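# Four arms uncover table objects and lay sheet flat

## Task

Four arms share one table whose top centre sits at x = 0, y = 0, z = 0.72 m in the scene frame. Pull the dust sheet (a foam knob is stitched to each of its four corners) off the items resting on the table, then lay it out flat on the tabletop so that none of it overlaps those items and no part hangs off the table. Release the sheet and move the arms away at the end; the result only counts if it stays that way with no robot holding it. The items on the table must stay where and how they were: every one that gets shifted, tilted or knocked over is a penalty, and pushing any rigid item out of the work area fails the job.

## Robot and tools

Robots: arm1, arm2, arm3 and arm4 are identical i2rt Big YAM arms, each with six revolute joints, a two-finger gripper and a wrist camera. The hand reaches roughly 1.0 m from the joint1 axis. With joints 1 and 6 at 0 and the hand level and pointing forward, the wrist camera rides on top of the hand, looking toward the fingertips. Joints move at different speeds, so the path between two postures can sweep out wide; plan moves that keep arms apart.

Frames: one shared scene frame, origin on the floor, +z up. The table top is at z = 0.72 m, centred on x = 0, y = 0. "hand" means the point halfway between the fingertips (URDF link pinch); its z axis runs along the fingers and the fingers close along its y axis. Hand poses are computed from each arm's true foot pose, which is never printed.

execute_actions(actions, cameras): actions is a list holding exactly one action, or empty to just get state and pictures. An action is an object keyed by arm name; under each arm goes "joints", an object of absolute joint targets by name (not offsets), all in radians except the gripper in metres. Ranges (tolerance counted as reached in brackets): joint1_rad -2.879 to 2.879 (0.045), rotation about the foot, positive counter-clockwise seen from above, 0 means unfolding toward where the foot faces; joint2_rad 0 to 3.141 (0.14), shoulder, 0 has the upper arm roughly level pointing backward, increasing lifts it up and then forward; joint3_rad 0 to 3.019 (0.09), elbow, 0 is fully folded, increasing opens it; joint4_rad -1.692 to 1.57 (0.055), hand pitch, positive tips the fingers up; joint5_rad -1.57 to 1.57 (0.03), sideways swing, positive toward the arm's right; joint6_rad -2.094 to 2.094 (0.035), hand roll, positive clockwise viewed from behind the hand; gripper_m 0 to 0.093 (0.003), fingertip gap, with about 50 to 62 N per pad at most (less on some). Any subset of joints or arms may be given; all listed motions start together and may finish at different times. An omitted joint or arm may still be driving toward an earlier target. Each action runs at most 15 s. An unknown key or out-of-range number rejects the whole call and nothing moves. cameras is a list from arm1_cam_wrist, arm2_cam_wrist, arm3_cam_wrist, arm4_cam_wrist, cam_high, cam_room_a, or "all"; omitted or null gives all, [] gives none. The result holds each arm's state plus one image per requested camera, taken when the call ends, ordered as the "pictures" line lists them.

wait(seconds): 0 to 10 s with no new command; returns state and images like an empty action. zoom_image(camera, region): enlarges a region [x0, y0, x1, y1] in pixels (origin top-left, up to 504 by 504) of that camera's latest full image. read_manual(section): gives only licence texts, moves nothing. finished_scene(scene): ends the current scene, given its number, once the robots have held the last command; irreversible, and it reports whether the goal was met and gives the next task if any. A reply with no tool call ends everything.

Result lines: joint_positions reports each joint. joint_status tells how each commanded motion ended. "off_target" means it stopped short and may still be pushing. After "contact_stop" or "time_out" the joint holds where it stopped, except that a timed-out joint can keep a target no further than 0.375, 0.375, 0.113, 0.225, 0.075, 0.3 rad (joints 1 to 6) from its position and keep pushing, moving on its own if the obstacle clears; on_its_own lists such joints, where "held at" is the held target, not the position. To relieve a push, command the joint's reported position. "joint command not followed" (with a "cause:" line) means a safety check blocked that arm's joint targets, shown as "not_followed"; the gripper part still runs, and the blocked targets may be retried with each action until valid targets are sent. Calls without an action never show this line. Very small target changes may not move a joint. A loaded joint sags. If any result reports a stop, later motion calls and finished_scene in that same reply are skipped. Joint torques, listed in arm-joint order, are total drive output with per-unit offset, scale and noise; they are nonzero even in free air and friction can mask or fake loads.

Cameras: calibration lines give pinhole+radial intrinsics K, distortion D and T_world_to_cam (scene frame to camera, metres) for scene 1's start; results list cameras whose numbers change. Fixed cameras may be off by up to about 2.3 degrees and 9 mm; wrist camera poses derive from joint readings and inherit their errors.

Hazards: a Big YAM does not stop on contact and can push hard. A hard squeeze between two robots fails the task and ends the run; a hard hit may too, and nothing in the state reports robot-robot contact. The self/inter-arm check can act late and ignores fingers, gripper housings and wrist cameras. Sustained pushing or holding heats motors: a MOTOR HOT line appears at 85 °C, and at 100 °C the arm and gripper go limp and fall (OVER-TEMPERATURE FAULT, joints marked "limit_stop_at_motor_heat"; resend targets afterwards). Arms hold their last command while you think, and occasional disturbances can nudge loose objects. Avoid drops, slips, slamming, and bumping the items on the table; never push a rigid object out of the work area. Shorter total robot motion is better.

Each tool is called after "Call:" as name(argument=value, ...) on one line, values as JSON.

## Session

Call:
execute_actions(actions=[])

Scene clock: 0.00 s.
Joint torques (N m, as the arm reports them, + toward a larger angle): no reading
Motor temperatures (°C, as the motors report them): arm1=[20 23 22 22 22 23] | arm2=[21 22 22 21 22 22] | arm3=[21 24 21 22 21 21] | arm4=[21 21 22 21 22 23]
arm1.joint_positions: joint1_rad=-0.196 joint2_rad=+0.300 joint3_rad=+1.559 joint4_rad=-1.288 joint5_rad=-0.274 joint6_rad=+0.389 gripper_m=+0.094
arm1.joint_status: not commanded
arm1.hand: x=+0.3177 y=+0.6333 z=+1.4767 quat_wxyz=(-0.545, -0.628, -0.352, +0.430) (m; scene frame)
arm2.joint_positions: joint1_rad=+0.416 joint2_rad=+0.322 joint3_rad=+1.599 joint4_rad=-1.164 joint5_rad=+0.162 joint6_rad=-0.581 gripper_m=+0.094
arm2.joint_status: not commanded
arm2.hand: x=-0.4245 y=+0.7073 z=+1.4448 quat_wxyz=(-0.504, -0.174, -0.644, +0.549) (m; scene frame)
arm3.joint_positions: joint1_rad=-0.155 joint2_rad=+0.413 joint3_rad=+1.620 joint4_rad=-1.598 joint5_rad=-0.157 joint6_rad=+0.147 gripper_m=+0.094
arm3.joint_status: not commanded
arm3.hand: x=-0.4858 y=-0.6271 z=+1.3741 quat_wxyz=(-0.418, +0.404, -0.727, -0.366) (m; scene frame)
arm4.joint_positions: joint1_rad=-0.047 joint2_rad=+0.367 joint3_rad=+1.686 joint4_rad=-1.497 joint5_rad=+0.111 joint6_rad=+0.257 gripper_m=+0.095
arm4.joint_status: not commanded
arm4.hand: x=+0.2143 y=-0.7554 z=+1.4364 quat_wxyz=(-0.416, +0.450, -0.618, -0.492) (m; scene frame)
pictures: arm1_cam_wrist, arm2_cam_wrist, arm3_cam_wrist, arm4_cam_wrist, cam_high, cam_room_a
Images, in order (width x height): arm1_cam_wrist 504x504, arm2_cam_wrist 504x504, arm3_cam_wrist 504x504, arm4_cam_wrist 504x504, cam_high 504x504, cam_room_a 504x504.

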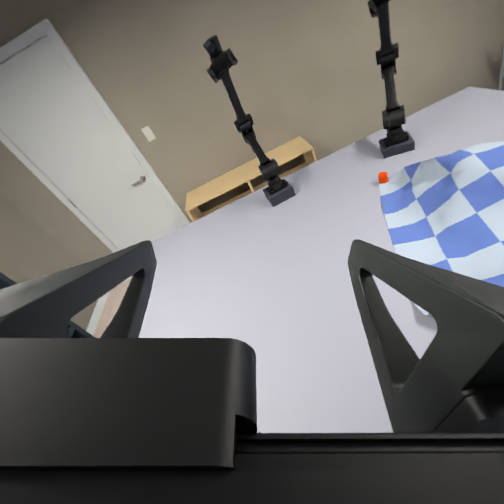

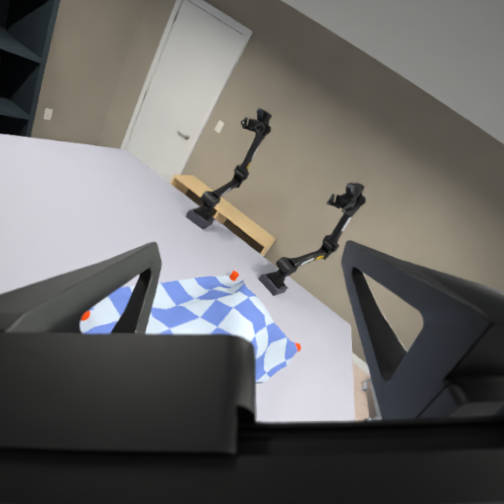

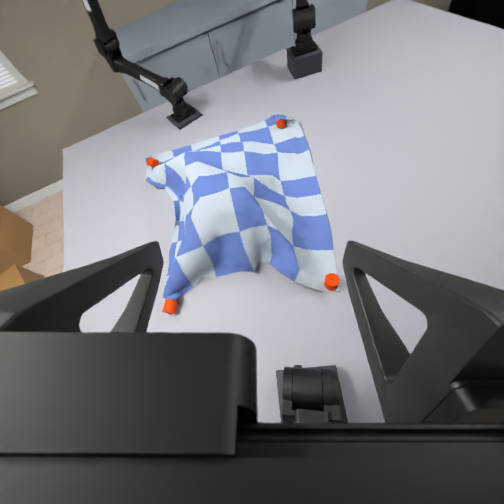

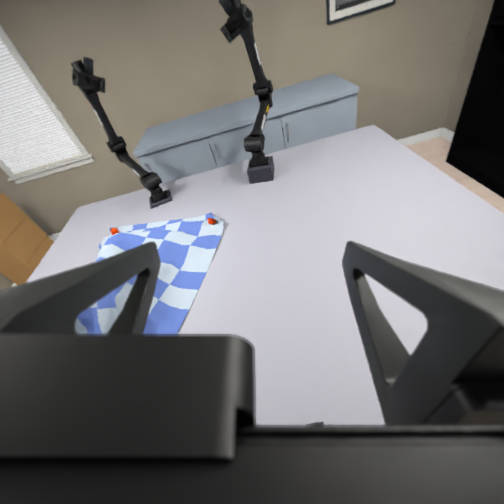

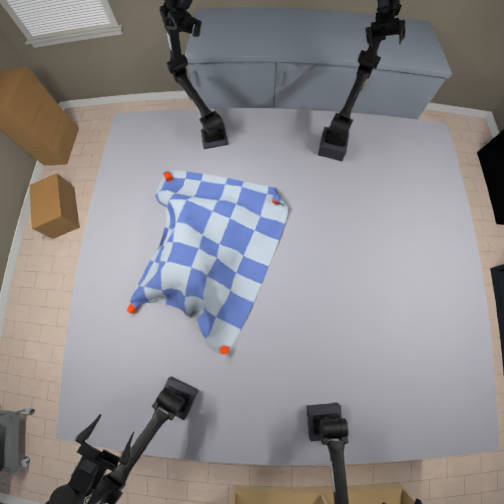

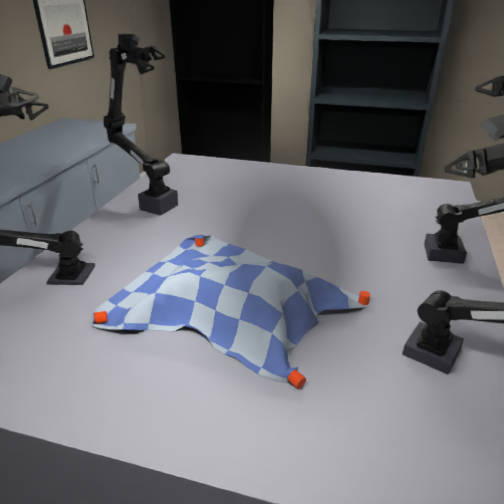

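Call:
execute_actions(actions=[{"arm1":{"joints":{"joint1_rad":-0.492,"joint2_rad":1.816,"joint3_rad":1.307,"joint4_rad":-1.062,"joint5_rad":0,"joint6_rad":0}},"arm2":{"joints":{"joint1_rad":-0.848,"joint2_rad":1.434,"joint3_rad":1.048,"joint4_rad":-1.185,"joint5_rad":0,"joint6_rad":0}},"arm3":{"joints":{"joint1_rad":0.941,"joint2_rad":1.653,"joint3_rad":1.222,"joint4_rad":-1.14,"joint5_rad":0,"joint6_rad":0}},"arm4":{"joints":{"joint1_rad":0.889,"joint2_rad":1.907,"joint3_rad":1.538,"joint4_rad":-1.202,"joint5_rad":0,"joint6_rad":0}}}])

Scene clock: 44.90 s.
Joint torques (N m, as the arm reports them, + toward a larger angle): arm1=[ -0.16 -19.73   6.06   0.4    0.15  -0.17] | arm2=[  0.44 -11.52   8.1   -0.22  -0.04   0.2 ] | arm3=[ -0.18 -12.26   7.65   0.7    0.02  -0.1 ] | arm4=[  0.01 -16.24   7.98   0.51  -0.07  -0.25]
Motor temperatures (°C, as the motors report them): arm1=[20 24 23 22 22 23] | arm2=[21 23 23 21 22 22] | arm3=[21 24 22 22 21 21] | arm4=[21 22 23 21 22 23]
arm1.joint_positions: joint1_rad=-0.488 joint2_rad=+1.825 joint3_rad=+1.310 joint4_rad=-1.068 joint5_rad=-0.002 joint6_rad=+0.012 gripper_m=+0.094
arm1.joint_status: all done
arm1.hand: x=-0.0507 y=+0.3088 z=+0.8570 quat_wxyz=(+0.007, -0.914, -0.405, -0.006) (m; scene frame)
arm2.joint_positions: joint1_rad=-0.848 joint2_rad=+1.427 joint3_rad=+1.041 joint4_rad=-1.176 joint5_rad=+0.000 joint6_rad=-0.016 gripper_m=+0.094
arm2.joint_status: all done
arm2.hand: x=-0.6526 y=+0.4368 z=+0.8621 quat_wxyz=(-0.001, -0.886, -0.464, +0.004) (m; scene frame)
arm3.joint_positions: joint1_rad=+0.944 joint2_rad=+1.655 joint3_rad=+1.216 joint4_rad=-1.153 joint5_rad=+0.001 joint6_rad=+0.008 gripper_m=+0.094
arm3.joint_status: all done
arm3.hand: x=-0.7501 y=-0.3131 z=+0.8585 quat_wxyz=(+0.008, +0.879, -0.477, +0.010) (m; scene frame)
arm4.joint_positions: joint1_rad=+0.900 joint2_rad=+1.911 joint3_rad=+1.526 joint4_rad=-1.205 joint5_rad=+0.001 joint6_rad=+0.012 gripper_m=+0.095
arm4.joint_status: all done
arm4.hand: x=-0.2728 y=-0.4717 z=+0.8575 quat_wxyz=(+0.000, +0.956, -0.293, +0.008) (m; scene frame)
pictures: arm1_cam_wrist, arm2_cam_wrist, arm3_cam_wrist, arm4_cam_wrist, cam_high, cam_room_a
camera_calibration (this result's frames):
arm1_cam_wrist: T_world_to_cam=[[-0.73918, 0.673492, 0.00461466, -0.248654], [0.534746, 0.582708, 0.611963, -0.672698], [0.409463, 0.454818, -0.790873, 0.682156], [0, 0, 0, 1]] pos_world=[-0.103395, 0.249196, 0.952312]
arm2_cam_wrist: T_world_to_cam=[[-0.810715, 0.585439, -0.00161139, -0.783699], [0.475871, 0.660583, 0.580669, -0.475493], [0.341011, 0.46999, -0.814138, 0.840795], [0, 0, 0, 1]] pos_world=[-0.695803, 0.377745, 0.959365]
arm3_cam_wrist: T_world_to_cam=[[0.841842, 0.539488, -0.0159962, 0.812155], [0.437052, -0.664008, 0.606695, -0.398244], [0.316683, -0.517733, -0.794773, 0.878752], [0, 0, 0, 1]] pos_world=[-0.787939, -0.247626, 0.953013]
arm4_cam_wrist: T_world_to_cam=[[0.556891, 0.830445, -0.0152506, 0.551515], [0.669263, -0.437778, 0.600364, -0.534712], [0.491893, -0.344544, -0.799582, 0.784094], [0, 0, 0, 1]] pos_world=[-0.334961, -0.421934, 0.95638]
Images, in order (width x height): arm1_cam_wrist 504x504, arm2_cam_wrist 504x504, arm3_cam_wrist 504x504, arm4_cam_wrist 504x504, cam_high 504x504, cam_room_a 504x504.

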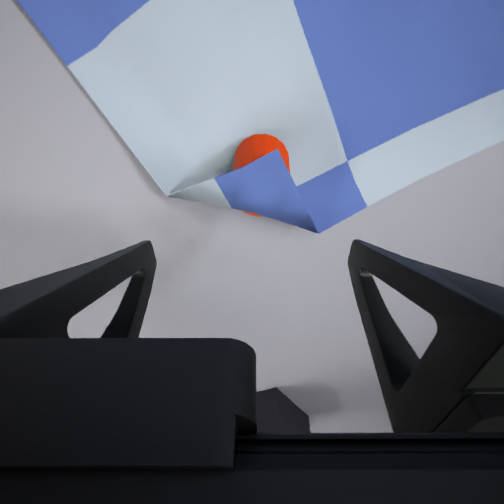

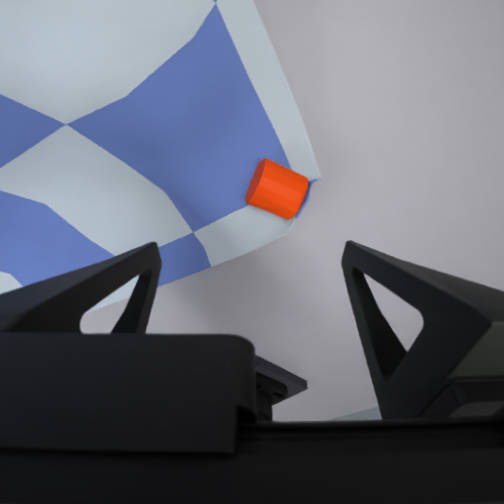

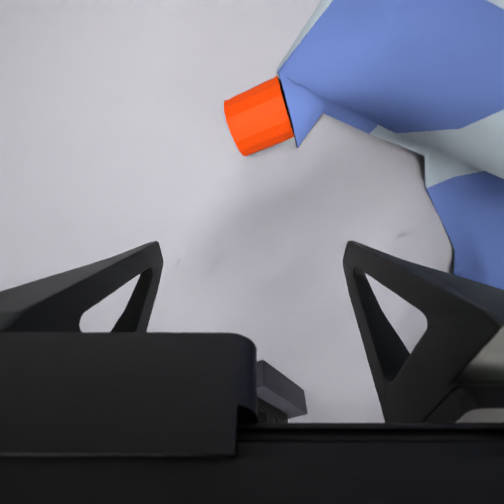

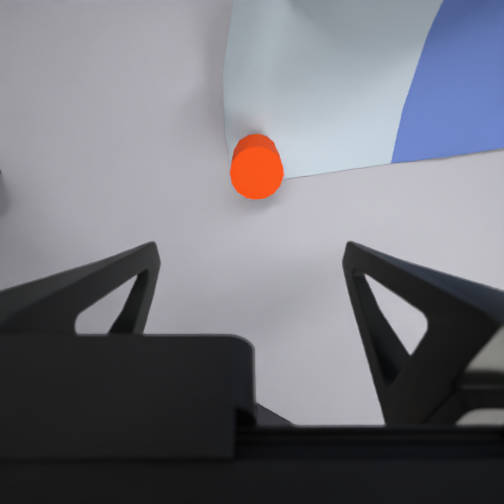

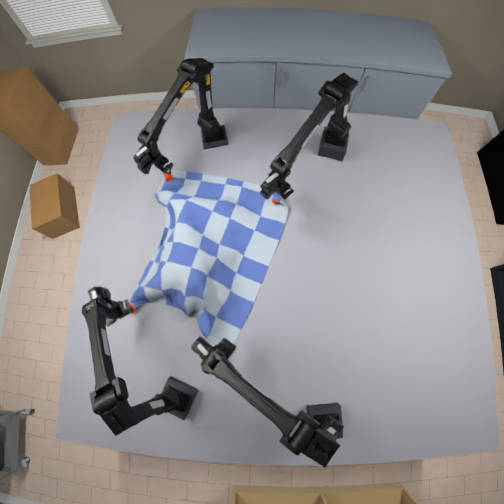

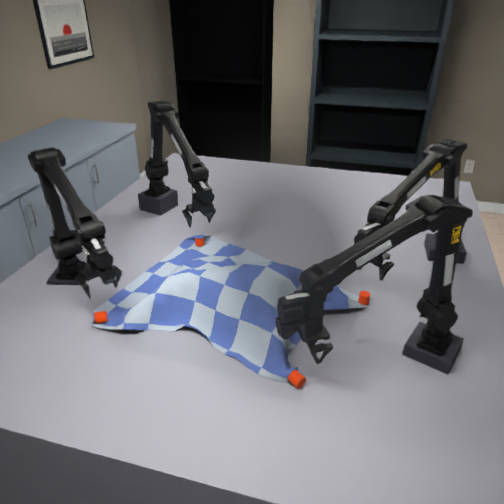

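Call:
execute_actions(actions=[{"arm1":{"joints":{"joint1_rad":-0.50,"joint2_rad":1.98,"joint3_rad":1.193,"joint4_rad":-0.784}},"arm2":{"joints":{"joint1_rad":-0.908,"joint2_rad":1.573,"joint3_rad":0.85,"joint4_rad":-0.848,"joint6_rad":-1.19}},"arm3":{"joints":{"joint1_rad":0.932,"joint2_rad":1.883,"joint3_rad":1.197,"joint4_rad":-0.884,"joint6_rad":1.25}},"arm4":{"joints":{"joint1_rad":0.895,"joint2_rad":2.076,"joint3_rad":1.475,"joint4_rad":-0.97}}}])

Scene clock: 62.80 s.
Joint torques (N m, as the arm reports them, + toward a larger angle): arm1=[ -0.7  -18.92   4.88   0.64   0.18  -0.11] | arm2=[  0.26 -12.8    6.55   0.35  -0.12  -0.14] | arm3=[ -0.68 -14.09   7.14   0.51   0.06   0.03] | arm4=[  0.57 -18.82   7.16   0.66  -0.05  -0.23]
Motor temperatures (°C, as the motors report them): arm1=[20 24 23 22 22 23] | arm2=[21 23 24 21 22 22] | arm3=[21 25 23 22 21 21] | arm4=[21 23 24 21 22 23]
arm1.joint_positions: joint1_rad=-0.494 joint2_rad=+1.976 joint3_rad=+1.196 joint4_rad=-0.794 joint5_rad=-0.002 joint6_rad=+0.009 gripper_m=+0.094
arm1.joint_status: all done
arm1.hand: x=-0.0480 y=+0.3177 z=+0.7482 quat_wxyz=(+0.005, -0.915, -0.404, -0.002) (m; scene frame)
arm2.joint_positions: joint1_rad=-0.906 joint2_rad=+1.578 joint3_rad=+0.842 joint4_rad=-0.858 joint5_rad=+0.000 joint6_rad=-1.170 gripper_m=+0.094
arm2.joint_status: all done
arm2.hand: x=-0.6576 y=+0.4672 z=+0.7435 quat_wxyz=(-0.001, -0.514, -0.857, -0.012) (m; scene frame)
arm3.joint_positions: joint1_rad=+0.944 joint2_rad=+1.891 joint3_rad=+1.185 joint4_rad=-0.900 joint5_rad=+0.001 joint6_rad=+1.241 gripper_m=+0.094
arm3.joint_status: all done
arm3.hand: x=-0.7647 y=-0.2923 z=+0.7397 quat_wxyz=(+0.000, +0.441, -0.897, +0.019) (m; scene frame)
arm4.joint_positions: joint1_rad=+0.900 joint2_rad=+2.099 joint3_rad=+1.463 joint4_rad=-0.982 joint5_rad=+0.001 joint6_rad=+0.012 gripper_m=+0.095
arm4.joint_status: all done
arm4.hand: x=-0.2778 y=-0.4677 z=+0.7333 quat_wxyz=(+0.004, +0.956, -0.293, +0.021) (m; scene frame)
pictures: arm1_cam_wrist, arm2_cam_wrist, arm3_cam_wrist, arm4_cam_wrist, cam_high, cam_room_a
camera_calibration (this result's frames):
arm1_cam_wrist: T_world_to_cam=[[-0.737148, 0.675719, 0.00411534, -0.252326], [0.539872, 0.585267, 0.60498, -0.608102], [0.406388, 0.448182, -0.79623, 0.596972], [0, 0, 0, 1]] pos_world=[-0.100307, 0.258851, 0.844255]
arm2_cam_wrist: T_world_to_cam=[[-0.891146, -0.453105, -0.0235397, -0.357062], [-0.376372, 0.709267, 0.596058, -1.01894], [-0.253381, 0.540034, -0.802596, 0.299444], [0, 0, 0, 1]] pos_world=[-0.625823, 0.399204, 0.839275]
arm3_cam_wrist: T_world_to_cam=[[0.788219, -0.614955, 0.0232498, 0.40381], [-0.502835, -0.621809, 0.600426, -1.00775], [-0.354778, -0.484958, -0.799342, 0.29922], [0, 0, 0, 1]] pos_world=[-0.718863, -0.233191, 0.834867]
arm4_cam_wrist: T_world_to_cam=[[0.55701, 0.830369, -0.0150655, 0.548982], [0.655764, -0.42861, 0.621504, -0.470059], [0.50962, -0.356063, -0.783266, 0.676232], [0, 0, 0, 1]] pos_world=[-0.342162, -0.416548, 0.830084]
Images, in order (width x height): arm1_cam_wrist 504x504, arm2_cam_wrist 504x504, arm3_cam_wrist 504x504, arm4_cam_wrist 504x504, cam_high 504x504, cam_room_a 504x504.

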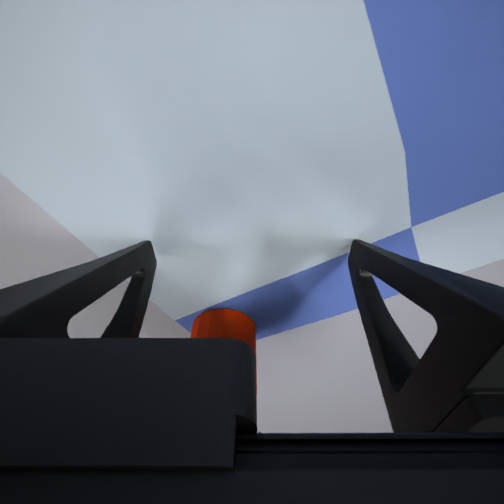

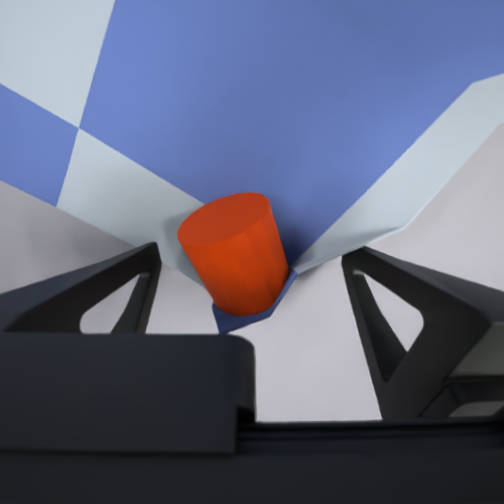

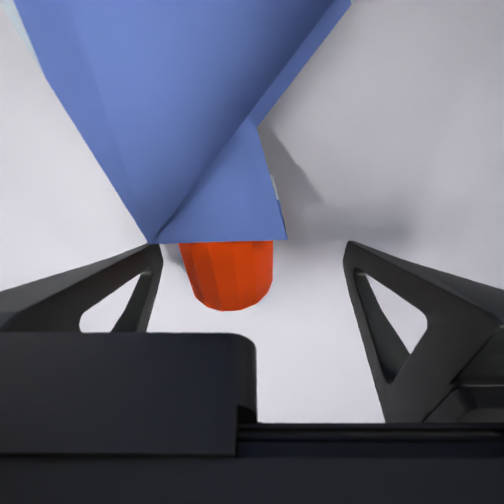

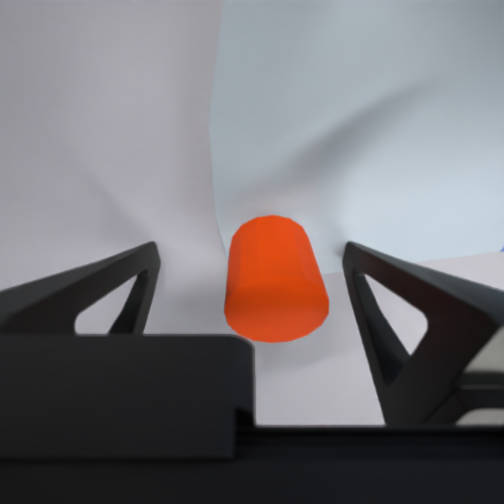

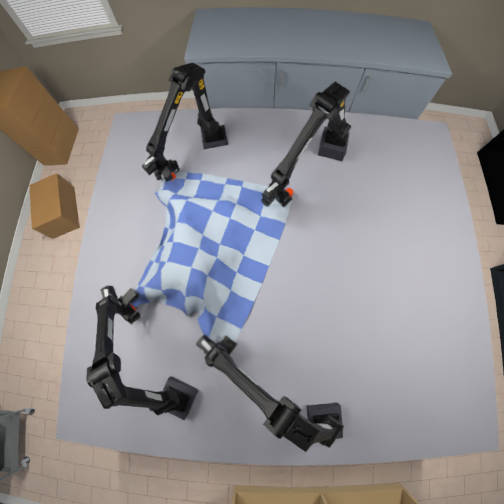

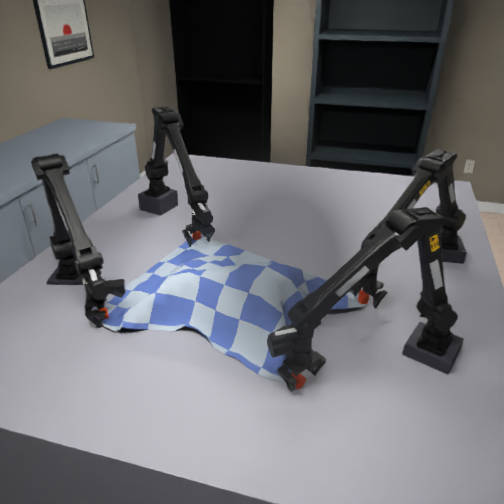

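Call:
execute_actions(actions=[{"arm1":{"joints":{"joint1_rad":-0.465,"joint2_rad":1.897,"joint3_rad":1.036,"joint4_rad":-0.71}},"arm2":{"joints":{"gripper_m":0.0}},"arm3":{"joints":{"joint1_rad":0.975}},"arm4":{"joints":{"joint4_rad":-1.03,"joint1_rad":0.88}}}], cameras=["arm1_cam_wrist","arm2_cam_wrist","arm3_cam_wrist","arm4_cam_wrist"])

Scene clock: 71.60 s.
Joint torques (N m, as the arm reports them, + toward a larger angle): arm1=[ -0.24 -17.76   4.3    0.67   0.11  -0.13] | arm2=[  0.21 -12.47   6.6    0.26  -0.03  -0.13] | arm3=[  0.96 -15.13   7.17   0.59   0.05   0.09] | arm4=[ -0.2  -18.67   7.03  -0.03  -0.05  -0.22]
Motor temperatures (°C, as the motors report them): arm1=[20 24 23 22 22 23] | arm2=[21 23 24 21 22 22] | arm3=[21 25 23 22 21 21] | arm4=[21 23 24 21 22 23]
arm1.joint_positions: joint1_rad=-0.466 joint2_rad=+1.897 joint3_rad=+1.041 joint4_rad=-0.720 joint5_rad=-0.001 joint6_rad=+0.009 gripper_m=+0.094
arm1.joint_status: all done
arm1.hand: x=-0.0066 y=+0.3446 z=+0.7445 quat_wxyz=(+0.006, -0.909, -0.417, -0.003) (m; scene frame)
arm2.joint_positions: joint1_rad=-0.906 joint2_rad=+1.573 joint3_rad=+0.842 joint4_rad=-0.855 joint5_rad=-0.002 joint6_rad=-1.172 gripper_m=+0.038
arm2.joint_status: gripper_m off_target (ended at +0.038, target +0.000)
arm2.hand: x=-0.6581 y=+0.4658 z=+0.7451 quat_wxyz=(-0.002, -0.514, -0.858, -0.008) (m; scene frame)
arm3.joint_positions: joint1_rad=+0.962 joint2_rad=+1.891 joint3_rad=+1.185 joint4_rad=-0.900 joint5_rad=+0.001 joint6_rad=+1.241 gripper_m=+0.094
arm3.joint_status: all done
arm3.hand: x=-0.7719 y=-0.2972 z=+0.7397 quat_wxyz=(+0.000, +0.449, -0.893, +0.019) (m; scene frame)
arm4.joint_positions: joint1_rad=+0.896 joint2_rad=+2.099 joint3_rad=+1.463 joint4_rad=-1.020 joint5_rad=+0.001 joint6_rad=+0.012 gripper_m=+0.095
arm4.joint_status: all done
arm4.hand: x=-0.2687 y=-0.4707 z=+0.7339 quat_wxyz=(+0.009, +0.955, -0.295, +0.039) (m; scene frame)
pictures: arm1_cam_wrist, arm2_cam_wrist, arm3_cam_wrist, arm4_cam_wrist
camera_calibration (this result's frames):
arm1_cam_wrist: T_world_to_cam=[[-0.756175, 0.654349, 0.00513368, -0.23354], [0.522674, 0.599251, 0.606391, -0.649904], [0.393715, 0.461221, -0.79515, 0.559755], [0, 0, 0, 1]] pos_world=[-0.0572929, 0.284102, 0.840384]
arm2_cam_wrist: T_world_to_cam=[[-0.890361, -0.454926, -0.0173247, -0.361388], [-0.375954, 0.713275, 0.591521, -1.01731], [-0.256741, 0.533181, -0.806103, 0.304918], [0, 0, 0, 1]] pos_world=[-0.625943, 0.39864, 0.841295]
arm3_cam_wrist: T_world_to_cam=[[0.798891, -0.601031, 0.0231441, 0.418979], [-0.491793, -0.63057, 0.600434, -1.00854], [-0.346285, -0.491063, -0.799339, 0.299058], [0, 0, 0, 1]] pos_world=[-0.727153, -0.237281, 0.834915]
arm4_cam_wrist: T_world_to_cam=[[0.561412, 0.827404, -0.0147915, 0.545957], [0.633753, -0.418384, 0.650624, -0.500172], [0.53214, -0.374642, -0.759256, 0.650654], [0, 0, 0, 1]] pos_world=[-0.33576, -0.417229, 0.827512]
Images, in order (width x height): arm1_cam_wrist 504x504, arm2_cam_wrist 504x504, arm3_cam_wrist 504x504, arm4_cam_wrist 504x504.

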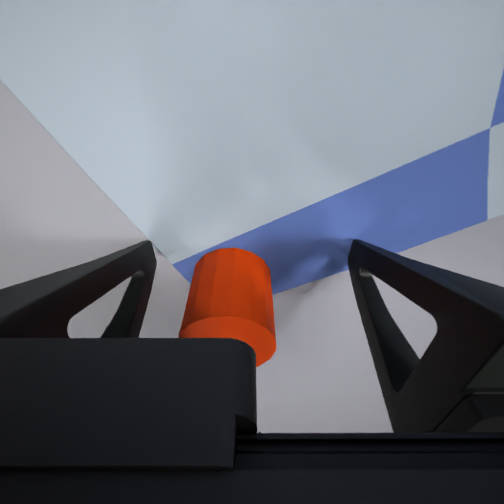

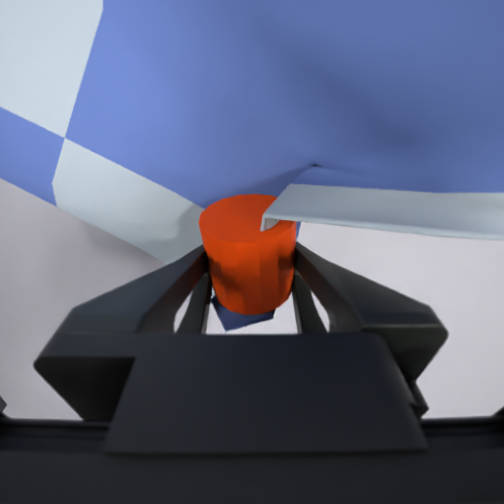

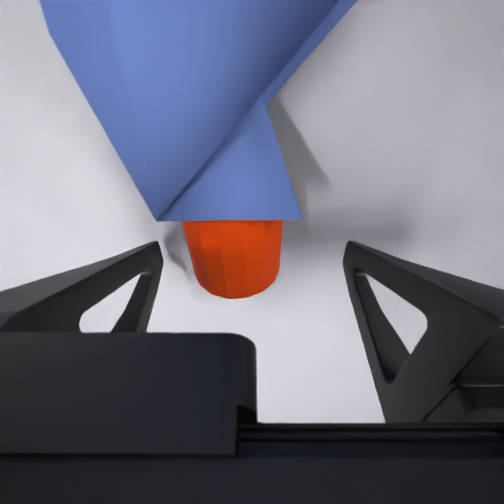

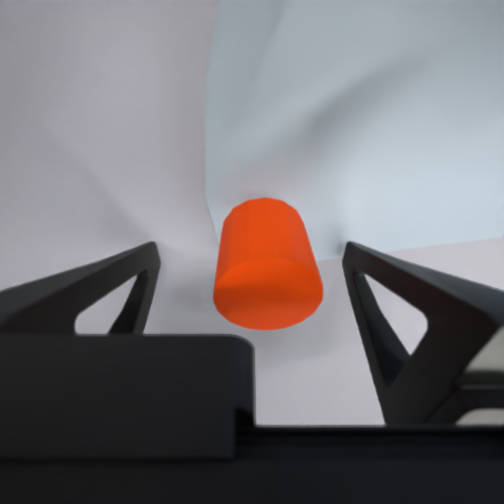

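Call:
execute_actions(actions=[{"arm1":{"joints":{"joint2_rad":1.856,"joint3_rad":0.94,"joint4_rad":-0.66}},"arm3":{"joints":{"gripper_m":0.0}},"arm4":{"joints":{"gripper_m":0.0}}}], cameras=["arm1_cam_wrist"])

Call:
execute_actions(actions=[{"arm1":{"joints":{"gripper_m":0.0}}}])

Scene clock: 78.00 s.
Joint torques (N m, as the arm reports them, + toward a larger angle): arm1=[ -0.07 -16.5    3.43   0.55   0.16  -0.14] | arm2=[  0.23 -12.42   6.6    0.24  -0.03  -0.13] | arm3=[  0.1  -14.01   7.23   0.51   0.11   0.01] | arm4=[ -0.19 -18.5    7.05  -0.02  -0.05  -0.23]
Motor temperatures (°C, as the motors report them): arm1=[20 24 23 22 22 23] | arm2=[21 23 24 21 22 22] | arm3=[21 25 23 22 21 21] | arm4=[22 23 24 21 22 23]
arm1.joint_positions: joint1_rad=-0.466 joint2_rad=+1.855 joint3_rad=+0.953 joint4_rad=-0.670 joint5_rad=-0.002 joint6_rad=+0.009 gripper_m=+0.094
arm1.joint_status: all done
arm1.hand: x=+0.0109 y=+0.3651 z=+0.7407 quat_wxyz=(+0.005, -0.909, -0.417, -0.001) (m; scene frame)
arm2.joint_positions: joint1_rad=-0.906 joint2_rad=+1.573 joint3_rad=+0.842 joint4_rad=-0.855 joint5_rad=-0.002 joint6_rad=-1.172 gripper_m=+0.038
arm2.joint_status: not commanded
arm2.hand: x=-0.6581 y=+0.4658 z=+0.7451 quat_wxyz=(-0.002, -0.514, -0.858, -0.008) (m; scene frame)
arm3.joint_positions: joint1_rad=+0.962 joint2_rad=+1.891 joint3_rad=+1.185 joint4_rad=-0.900 joint5_rad=+0.001 joint6_rad=+1.241 gripper_m=+0.037
arm3.joint_status: gripper_m off_target (ended at +0.037, target +0.000)
arm3.hand: x=-0.7719 y=-0.2972 z=+0.7397 quat_wxyz=(+0.000, +0.449, -0.893, +0.019) (m; scene frame)
arm4.joint_positions: joint1_rad=+0.895 joint2_rad=+2.099 joint3_rad=+1.463 joint4_rad=-1.020 joint5_rad=+0.001 joint6_rad=+0.012 gripper_m=+0.038
arm4.joint_status: gripper_m off_target (ended at +0.038, target +0.000)
arm4.hand: x=-0.2683 y=-0.4702 z=+0.7339 quat_wxyz=(+0.009, +0.954, -0.296, +0.039) (m; scene frame)
pictures: arm1_cam_wrist
camera_calibration (this result's frames):
arm1_cam_wrist: T_world_to_cam=[[-0.755935, 0.654633, 0.00432975, -0.233241], [0.524026, 0.601127, 0.60336, -0.667483], [0.392376, 0.45837, -0.797457, 0.543178], [0, 0, 0, 1]] pos_world=[-0.039667, 0.304952, 0.836904]
Images, in order (width x height): arm1_cam_wrist 504x504.

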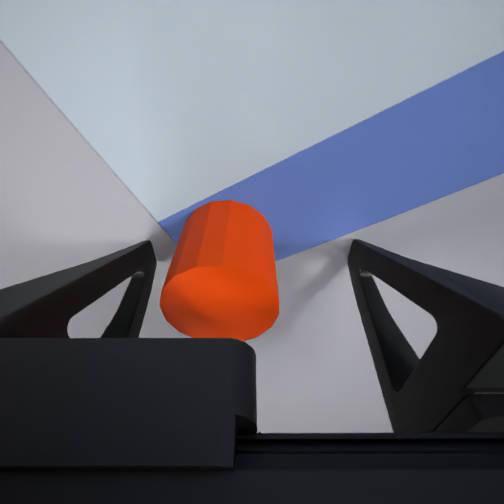

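Scene clock: 78.73 s.
Joint torques (N m, as the arm reports them, + toward a larger angle): arm1=[ -0.38 -16.03   3.45   0.59   0.21  -0.12] | arm2=[  0.21 -12.4    6.61   0.25  -0.03  -0.13] | arm3=[  0.32 -15.58   6.83   0.62   0.09   0.01] | arm4=[ -0.29 -18.42   7.08   0.    -0.05  -0.25]
Motor temperatures (°C, as the motors report them): arm1=[20 24 23 22 22 23] | arm2=[21 23 24 21 22 22] | arm3=[21 25 23 22 21 21] | arm4=[22 23 24 21 22 23]
arm1.joint_positions: joint1_rad=-0.465 joint2_rad=+1.850 joint3_rad=+0.953 joint4_rad=-0.670 joint5_rad=-0.002 joint6_rad=+0.009 gripper_m=+0.038
arm1.joint_status: gripper_m off_target (ended at +0.038, target +0.000)
arm1.hand: x=+0.0103 y=+0.3640 z=+0.7429 quat_wxyz=(+0.003, -0.909, -0.417, +0.001) (m; scene frame)
arm2.joint_positions: joint1_rad=-0.906 joint2_rad=+1.573 joint3_rad=+0.842 joint4_rad=-0.855 joint5_rad=-0.002 joint6_rad=-1.172 gripper_m=+0.038
arm2.joint_status: not commanded
arm2.hand: x=-0.6581 y=+0.4658 z=+0.7451 quat_wxyz=(-0.002, -0.514, -0.858, -0.008) (m; scene frame)
arm3.joint_positions: joint1_rad=+0.962 joint2_rad=+1.891 joint3_rad=+1.185 joint4_rad=-0.900 joint5_rad=+0.001 joint6_rad=+1.241 gripper_m=+0.037
arm3.joint_status: not commanded
arm3.hand: x=-0.7719 y=-0.2972 z=+0.7397 quat_wxyz=(+0.000, +0.449, -0.893, +0.019) (m; scene frame)
arm4.joint_positions: joint1_rad=+0.895 joint2_rad=+2.099 joint3_rad=+1.463 joint4_rad=-1.020 joint5_rad=+0.001 joint6_rad=+0.012 gripper_m=+0.038
arm4.joint_status: not commanded
arm4.hand: x=-0.2683 y=-0.4702 z=+0.7339 quat_wxyz=(+0.009, +0.954, -0.296, +0.039) (m; scene frame)
pictures: arm1_cam_wrist, arm2_cam_wrist, arm3_cam_wrist, arm4_cam_wrist, cam_high, cam_room_a
camera_calibration (this result's frames):
arm1_cam_wrist: T_world_to_cam=[[-0.756205, 0.654326, 0.00349764, -0.232189], [0.525634, 0.604275, 0.5988, -0.665636], [0.389697, 0.454653, -0.800891, 0.54955], [0, 0, 0, 1]] pos_world=[-0.0398585, 0.3043, 0.839525]
arm2_cam_wrist: T_world_to_cam=[[-0.890361, -0.454926, -0.0173247, -0.361388], [-0.375954, 0.713275, 0.591521, -1.01731], [-0.256741, 0.533181, -0.806103, 0.304918], [0, 0, 0, 1]] pos_world=[-0.625943, 0.39864, 0.841295]
arm3_cam_wrist: T_world_to_cam=[[0.798661, -0.601335, 0.0231505, 0.418707], [-0.492041, -0.630387, 0.600423, -1.00867], [-0.346462, -0.490926, -0.799347, 0.298968], [0, 0, 0, 1]] pos_world=[-0.727131, -0.237299, 0.834916]
arm4_cam_wrist: T_world_to_cam=[[0.562359, 0.826761, -0.0147964, 0.545274], [0.633278, -0.419109, 0.65062, -0.500642], [0.531706, -0.375252, -0.759259, 0.650265], [0, 0, 0, 1]] pos_world=[-0.335343, -0.416621, 0.827516]
Images, in order (width x height): arm1_cam_wrist 504x504, arm2_cam_wrist 504x504, arm3_cam_wrist 504x504, arm4_cam_wrist 504x504, cam_high 504x504, cam_room_a 504x504.

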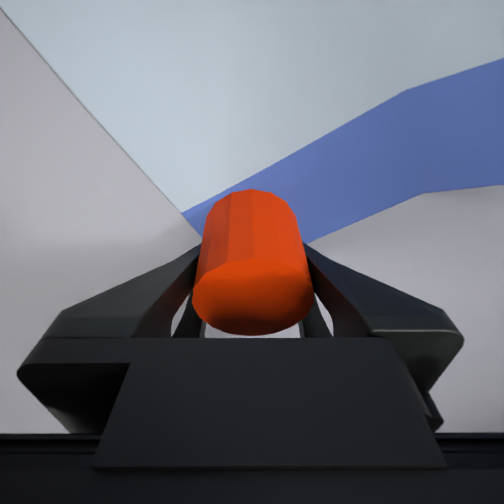

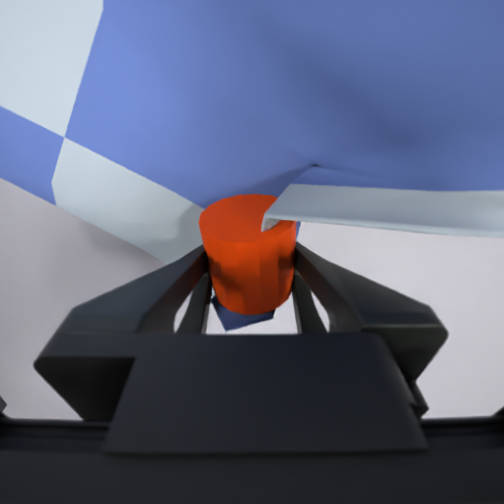

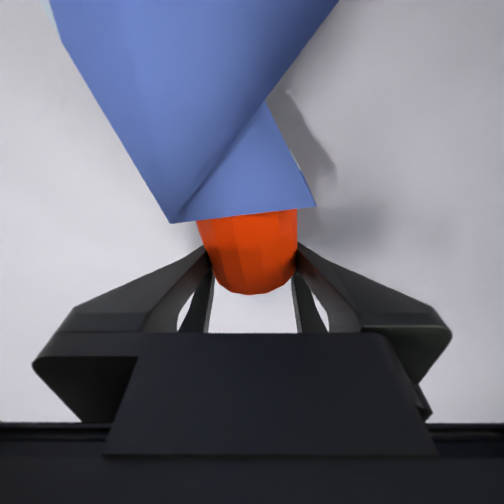

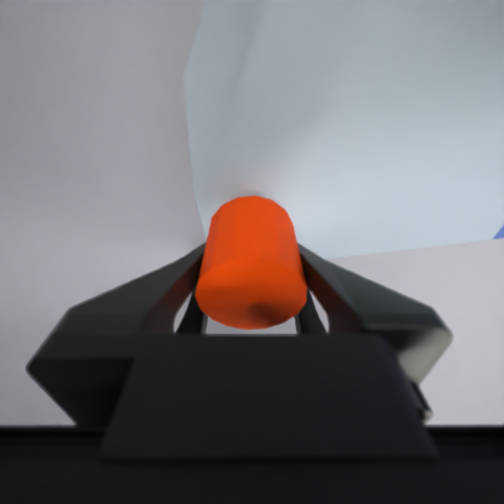

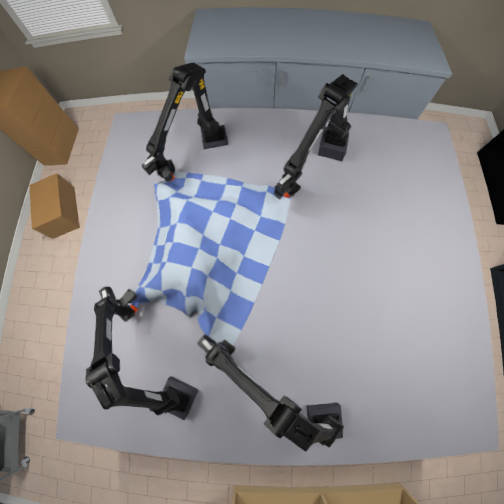

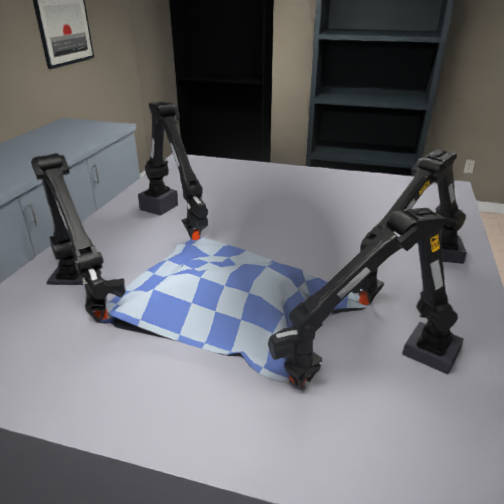

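Call:
execute_actions(actions=[{"arm1":{"joints":{"joint2_rad":1.54,"joint3_rad":1.08,"joint4_rad":-0.92}},"arm2":{"joints":{"joint2_rad":1.34,"joint3_rad":1.09,"joint4_rad":-1.12}},"arm3":{"joints":{"joint1_rad":1.0,"joint2_rad":1.59,"joint3_rad":1.29,"joint4_rad":-1.08}},"arm4":{"joints":{"joint1_rad":0.85,"joint2_rad":1.72,"joint3_rad":1.42,"joint4_rad":-1.12}}}], cameras=["cam_room_a"])

Call:
execute_actions(actions=[{"arm1":{"joints":{"joint2_rad":1.16,"joint3_rad":1.22,"joint4_rad":-1.16}},"arm2":{"joints":{"joint2_rad":1.043,"joint3_rad":1.339,"joint4_rad":-1.396}},"arm3":{"joints":{"joint1_rad":1.081,"joint2_rad":1.229,"joint3_rad":1.40,"joint4_rad":-1.271}},"arm4":{"joints":{"joint1_rad":0.739,"joint2_rad":1.246,"joint3_rad":1.376,"joint4_rad":-1.23}}}], cameras=["cam_room_a","cam_high"])

Scene clock: 97.70 s.
Joint torques (N m, as the arm reports them, + toward a larger angle): arm1=[  0.01 -14.6    8.15  -0.02   0.05  -0.14] | arm2=[  0.26 -10.4    9.72   0.09   0.05  -0.08] | arm3=[  1.08 -11.43   9.52  -0.42   0.05  -0.09] | arm4=[  0.61 -13.21   8.91   0.42  -0.05  -0.23]
Motor temperatures (°C, as the motors report them): arm1=[20 24 23 22 22 23] | arm2=[21 23 24 21 22 22] | arm3=[21 25 24 22 21 21] | arm4=[22 24 24 21 22 23]
arm1.joint_positions: joint1_rad=-0.465 joint2_rad=+1.538 joint3_rad=+1.057 joint4_rad=-0.909 joint5_rad=+0.001 joint6_rad=+0.009 gripper_m=+0.038
arm1.joint_status: all done
arm1.hand: x=-0.0083 y=+0.3406 z=+0.9037 quat_wxyz=(-0.033, -0.905, -0.416, +0.081) (m; scene frame)
arm2.joint_positions: joint1_rad=-0.906 joint2_rad=+1.335 joint3_rad=+1.066 joint4_rad=-1.113 joint5_rad=-0.005 joint6_rad=-1.176 gripper_m=+0.038
arm2.joint_status: all done
arm2.hand: x=-0.6845 y=+0.4323 z=+0.9086 quat_wxyz=(+0.011, -0.510, -0.855, +0.094) (m; scene frame)
arm3.joint_positions: joint1_rad=+0.991 joint2_rad=+1.587 joint3_rad=+1.271 joint4_rad=-1.063 joint5_rad=+0.001 joint6_rad=+1.242 gripper_m=+0.037
arm3.joint_status: all done
arm3.hand: x=-0.7933 y=-0.2895 z=+0.9127 quat_wxyz=(+0.017, +0.459, -0.883, -0.093) (m; scene frame)
arm4.joint_positions: joint1_rad=+0.855 joint2_rad=+1.715 joint3_rad=+1.404 joint4_rad=-1.112 joint5_rad=+0.001 joint6_rad=+0.011 gripper_m=+0.038
arm4.joint_status: all done
arm4.hand: x=-0.2435 y=-0.4615 z=+0.9179 quat_wxyz=(-0.026, +0.946, -0.314, -0.072) (m; scene frame)
pictures: cam_room_a
Images, in order (width x height): cam_room_a 504x504.

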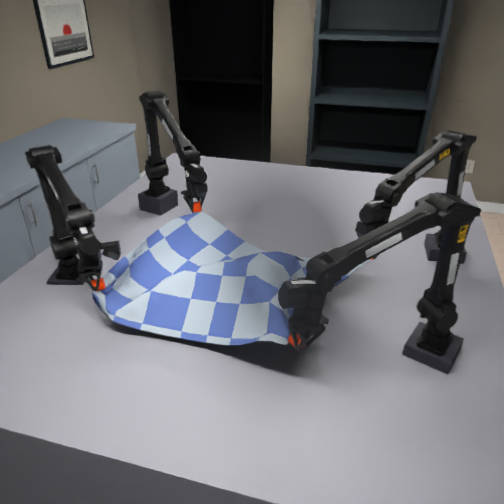

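Scene clock: 99.27 s.
Joint torques (N m, as the arm reports them, + toward a larger angle): arm1=[ -0.07 -10.09  10.24   0.61  -0.06  -0.11] | arm2=[ 0.27 -7.4   9.96  0.5   0.09 -0.01] | arm3=[-0.47 -6.9   9.97 -0.08 -0.02 -0.08] | arm4=[ 1.88 -8.94  9.54  0.68 -0.05 -0.18]
Motor temperatures (°C, as the motors report them): arm1=[20 24 24 22 22 23] | arm2=[21 23 25 21 22 22] | arm3=[21 25 24 22 21 21] | arm4=[22 24 25 21 22 23]
arm1.joint_positions: joint1_rad=-0.465 joint2_rad=+1.165 joint3_rad=+1.185 joint4_rad=-1.150 joint5_rad=+0.003 joint6_rad=+0.009 gripper_m=+0.038
arm1.joint_status: all done
arm1.hand: x=+0.0171 y=+0.3683 z=+1.1020 quat_wxyz=(-0.087, -0.887, -0.408, +0.198) (m; scene frame)
arm2.joint_positions: joint1_rad=-0.906 joint2_rad=+1.053 joint3_rad=+1.320 joint4_rad=-1.389 joint5_rad=-0.006 joint6_rad=-1.180 gripper_m=+0.038
arm2.joint_status: all done
arm2.hand: x=-0.6558 y=+0.4672 z=+1.1091 quat_wxyz=(+0.030, -0.497, -0.839, +0.220) (m; scene frame)
arm3.joint_positions: joint1_rad=+1.078 joint2_rad=+1.233 joint3_rad=+1.380 joint4_rad=-1.255 joint5_rad=+0.002 joint6_rad=+1.246 gripper_m=+0.037
arm3.joint_status: all done
arm3.hand: x=-0.7892 y=-0.3590 z=+1.1113 quat_wxyz=(+0.046, +0.484, -0.845, -0.224) (m; scene frame)
arm4.joint_positions: joint1_rad=+0.729 joint2_rad=+1.252 joint3_rad=+1.359 joint4_rad=-1.218 joint5_rad=+0.000 joint6_rad=+0.007 gripper_m=+0.038
arm4.joint_status: all done
arm4.hand: x=-0.1366 y=-0.4698 z=+1.1136 quat_wxyz=(-0.086, +0.904, -0.361, -0.213) (m; scene frame)
pictures: cam_high, cam_room_a
Images, in order (width x height): cam_high 504x504, cam_room_a 504x504.

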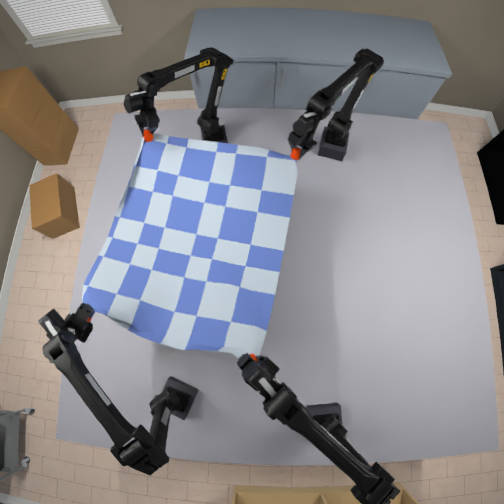

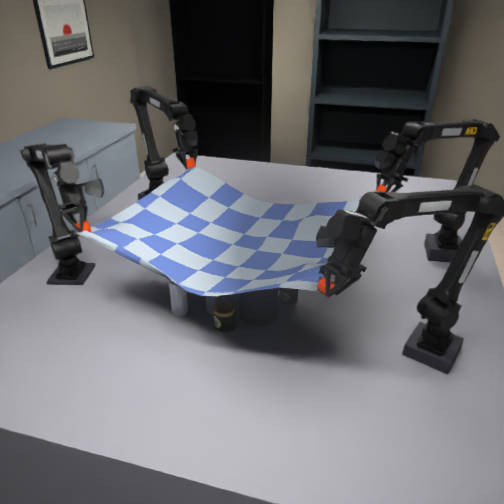

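Call:
execute_actions(actions=[{"arm1":{"joints":{"joint1_rad":0.181,"joint2_rad":0.765,"joint3_rad":1.09,"joint4_rad":-1.30,"joint6_rad":0.6}},"arm2":{"joints":{"joint1_rad":-0.18,"joint2_rad":0.857,"joint3_rad":1.335,"joint4_rad":-1.459,"joint6_rad":-0.5}},"arm3":{"joints":{"joint1_rad":0.345,"joint2_rad":0.785,"joint3_rad":1.225,"joint4_rad":-1.42,"joint6_rad":0.6}},"arm4":{"joints":{"joint1_rad":0.0,"joint2_rad":0.845,"joint3_rad":1.21,"joint4_rad":-1.344,"joint6_rad":-0.6}}}], cameras=["cam_room_a","cam_high"])

Call:
execute_actions(actions=[{"arm1":{"joints":{"joint1_rad":0.94,"joint2_rad":0.976,"joint3_rad":1.19,"joint4_rad":-1.192,"joint6_rad":1.35}},"arm2":{"joints":{"joint1_rad":0.463,"joint2_rad":1.167,"joint3_rad":1.52,"joint4_rad":-1.335,"joint6_rad":0.1}},"arm3":{"joints":{"joint1_rad":-0.512,"joint2_rad":1.061,"joint3_rad":1.37,"joint4_rad":-1.288,"joint6_rad":-0.2}},"arm4":{"joints":{"joint1_rad":-0.82,"joint2_rad":1.118,"joint3_rad":1.37,"joint4_rad":-1.231,"joint6_rad":-1.35}}}], cameras=["cam_room_a"])

Call:
execute_actions(actions=[{"arm1":{"joints":{"joint1_rad":1.285,"joint2_rad":1.546,"joint3_rad":1.55,"joint4_rad":-1.092,"joint6_rad":1.75}},"arm2":{"joints":{"joint1_rad":0.752,"joint2_rad":1.728,"joint3_rad":1.975,"joint4_rad":-1.337,"joint6_rad":0.4}},"arm3":{"joints":{"joint1_rad":-0.848,"joint2_rad":1.721,"joint3_rad":1.89,"joint4_rad":-1.259,"joint6_rad":-0.55}},"arm4":{"joints":{"joint1_rad":-1.17,"joint2_rad":1.823,"joint3_rad":1.99,"joint4_rad":-1.258,"joint6_rad":-1.75}}}], cameras=["cam_room_a","cam_high"])

Scene clock: 137.67 s.
Joint torques (N m, as the arm reports them, + toward a larger angle): arm1=[ 0.46 -3.46  7.84  0.89 -0.14 -0.02] | arm2=[ 0.75 -3.93  9.42  0.59  0.13  0.26] | arm3=[ 0.06 -1.4   8.85  0.   -0.08 -0.21] | arm4=[ 0.03 -2.46  8.82  0.95 -0.08 -0.15]
Motor temperatures (°C, as the motors report them): arm1=[20 24 27 22 22 23] | arm2=[21 23 27 21 22 22] | arm3=[21 25 26 22 21 21] | arm4=[22 23 26 21 22 23]
arm1.joint_positions: joint1_rad=+0.175 joint2_rad=+0.769 joint3_rad=+1.091 joint4_rad=-1.290 joint5_rad=+0.005 joint6_rad=+0.591 gripper_m=+0.038
arm1.joint_status: all done
arm1.hand: x=+0.2703 y=+0.3908 z=+1.1717 quat_wxyz=(-0.251, -0.857, -0.424, +0.149) (m; scene frame)
arm2.joint_positions: joint1_rad=-0.184 joint2_rad=+0.864 joint3_rad=+1.320 joint4_rad=-1.449 joint5_rad=-0.006 joint6_rad=-0.520 gripper_m=+0.038
arm2.joint_status: all done
arm2.hand: x=-0.4111 y=+0.4495 z=+1.1614 quat_wxyz=(-0.150, -0.462, -0.840, +0.242) (m; scene frame)
arm3.joint_positions: joint1_rad=+0.354 joint2_rad=+0.792 joint3_rad=+1.214 joint4_rad=-1.401 joint5_rad=+0.003 joint6_rad=+0.613 gripper_m=+0.037
arm3.joint_status: all done
arm3.hand: x=-0.4922 y=-0.4072 z=+1.1645 quat_wxyz=(-0.134, +0.438, -0.851, -0.256) (m; scene frame)
arm4.joint_positions: joint1_rad=+0.013 joint2_rad=+0.843 joint3_rad=+1.199 joint4_rad=-1.334 joint5_rad=+0.001 joint6_rad=-0.589 gripper_m=+0.038
arm4.joint_status: all done
arm4.hand: x=+0.1648 y=-0.4688 z=+1.1693 quat_wxyz=(-0.253, +0.864, -0.408, -0.152) (m; scene frame)
pictures: cam_high, cam_room_a
Images, in order (width x height): cam_high 504x504, cam_room_a 504x504.

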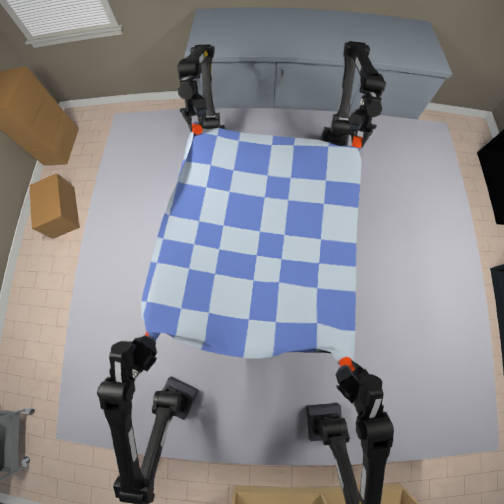

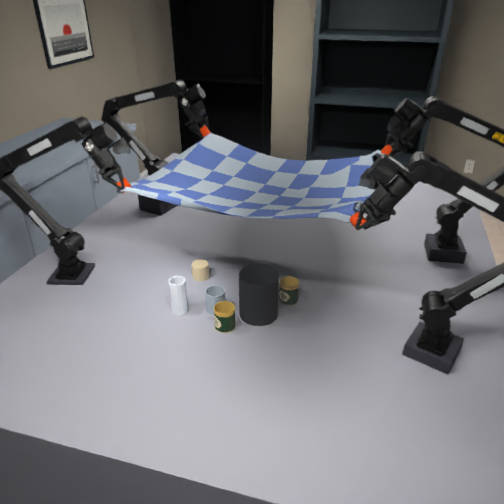

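Scene clock: 139.40 s.
Joint torques (N m, as the arm reports them, + toward a larger angle): arm1=[ 0.58 -7.38 12.    1.47  0.04 -0.03] | arm2=[ 0.43 -8.75 11.62  1.09  0.01  0.2 ] | arm3=[-0.9  -4.95 10.97  1.73 -0.1  -0.24] | arm4=[-0.25 -8.55 11.8   1.45  0.09 -0.12]
Motor temperatures (°C, as the motors report them): arm1=[20 24 28 22 22 23] | arm2=[21 23 27 21 22 22] | arm3=[21 25 26 22 21 21] | arm4=[22 23 27 21 22 23]
arm1.joint_positions: joint1_rad=+0.936 joint2_rad=+0.984 joint3_rad=+1.128 joint4_rad=-1.203 joint5_rad=+0.003 joint6_rad=+1.340 gripper_m=+0.038
arm1.joint_status: all done
arm1.hand: x=+0.5255 y=+0.4077 z=+1.1339 quat_wxyz=(-0.242, -0.866, -0.434, -0.058) (m; scene frame)
arm2.joint_positions: joint1_rad=+0.462 joint2_rad=+1.170 joint3_rad=+1.479 joint4_rad=-1.341 joint5_rad=-0.001 joint6_rad=+0.082 gripper_m=+0.038
arm2.joint_status: all done
arm2.hand: x=-0.1535 y=+0.4243 z=+1.1470 quat_wxyz=(-0.244, -0.447, -0.854, +0.103) (m; scene frame)
arm3.joint_positions: joint1_rad=-0.505 joint2_rad=+1.072 joint3_rad=+1.337 joint4_rad=-1.304 joint5_rad=+0.003 joint6_rad=-0.186 gripper_m=+0.037
arm3.joint_status: all done
arm3.hand: x=-0.1950 y=-0.4424 z=+1.1476 quat_wxyz=(-0.252, +0.416, -0.871, -0.065) (m; scene frame)
arm4.joint_positions: joint1_rad=-0.804 joint2_rad=+1.140 joint3_rad=+1.322 joint4_rad=-1.241 joint5_rad=-0.004 joint6_rad=-1.342 gripper_m=+0.038
arm4.joint_status: all done
arm4.hand: x=+0.4723 y=-0.4654 z=+1.1390 quat_wxyz=(-0.248, +0.861, -0.441, +0.057) (m; scene frame)
pictures: cam_room_a
Images, in order (width x height): cam_room_a 504x504.

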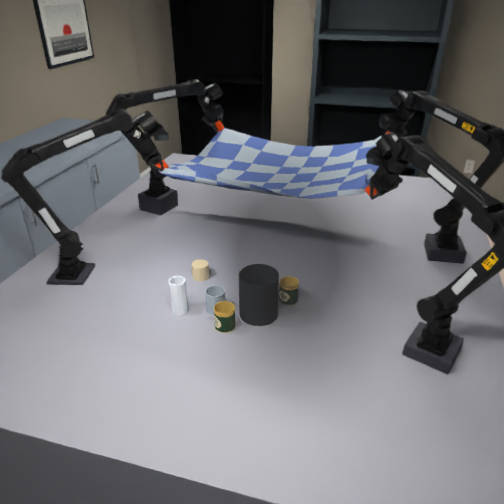

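Scene clock: 141.07 s.
Joint torques (N m, as the arm reports them, + toward a larger angle): arm1=[  0.2  -17.44  11.27   1.    -0.03   0.02] | arm2=[  0.38 -20.6   12.61   0.42  -0.09   0.24] | arm3=[ -0.8  -15.61  11.95   1.09  -0.06  -0.27] | arm4=[ -0.05 -18.82  13.08   0.87   0.36  -0.09]
Motor temperatures (°C, as the motors report them): arm1=[20 24 28 22 22 23] | arm2=[21 23 27 21 22 22] | arm3=[21 25 27 22 21 21] | arm4=[22 23 27 21 22 23]
arm1.joint_positions: joint1_rad=+1.284 joint2_rad=+1.553 joint3_rad=+1.497 joint4_rad=-1.095 joint5_rad=+0.004 joint6_rad=+1.737 gripper_m=+0.038
arm1.joint_status: all done
arm1.hand: x=+0.7782 y=+0.4068 z=+1.0735 quat_wxyz=(-0.167, -0.886, -0.416, -0.118) (m; scene frame)
arm2.joint_positions: joint1_rad=+0.751 joint2_rad=+1.738 joint3_rad=+1.920 joint4_rad=-1.328 joint5_rad=+0.003 joint6_rad=+0.379 gripper_m=+0.038
arm2.joint_status: all done
arm2.hand: x=+0.0961 y=+0.4013 z=+1.0741 quat_wxyz=(-0.209, -0.457, -0.864, +0.024) (m; scene frame)
arm3.joint_positions: joint1_rad=-0.846 joint2_rad=+1.732 joint3_rad=+1.847 joint4_rad=-1.263 joint5_rad=+0.000 joint6_rad=-0.533 gripper_m=+0.037
arm3.joint_status: all done
arm3.hand: x=+0.0935 y=-0.4730 z=+1.0758 quat_wxyz=(-0.206, +0.425, -0.881, +0.019) (m; scene frame)
arm4.joint_positions: joint1_rad=-1.155 joint2_rad=+1.853 joint3_rad=+1.923 joint4_rad=-1.260 joint5_rad=-0.010 joint6_rad=-1.748 gripper_m=+0.038
arm4.joint_status: all done
arm4.hand: x=+0.7775 y=-0.4608 z=+1.0543 quat_wxyz=(-0.159, +0.886, -0.422, +0.104) (m; scene frame)
pictures: cam_high, cam_room_a
Images, in order (width x height): cam_high 504x504, cam_room_a 504x504.

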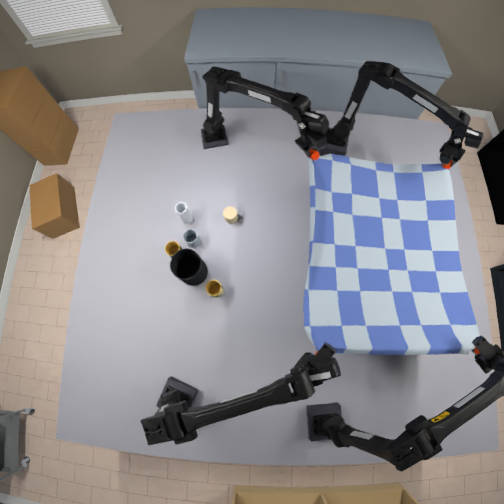

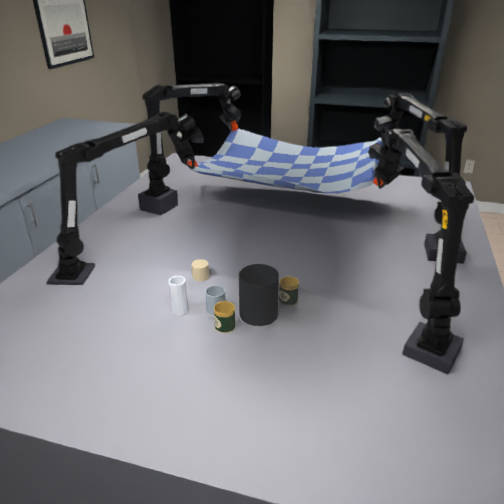

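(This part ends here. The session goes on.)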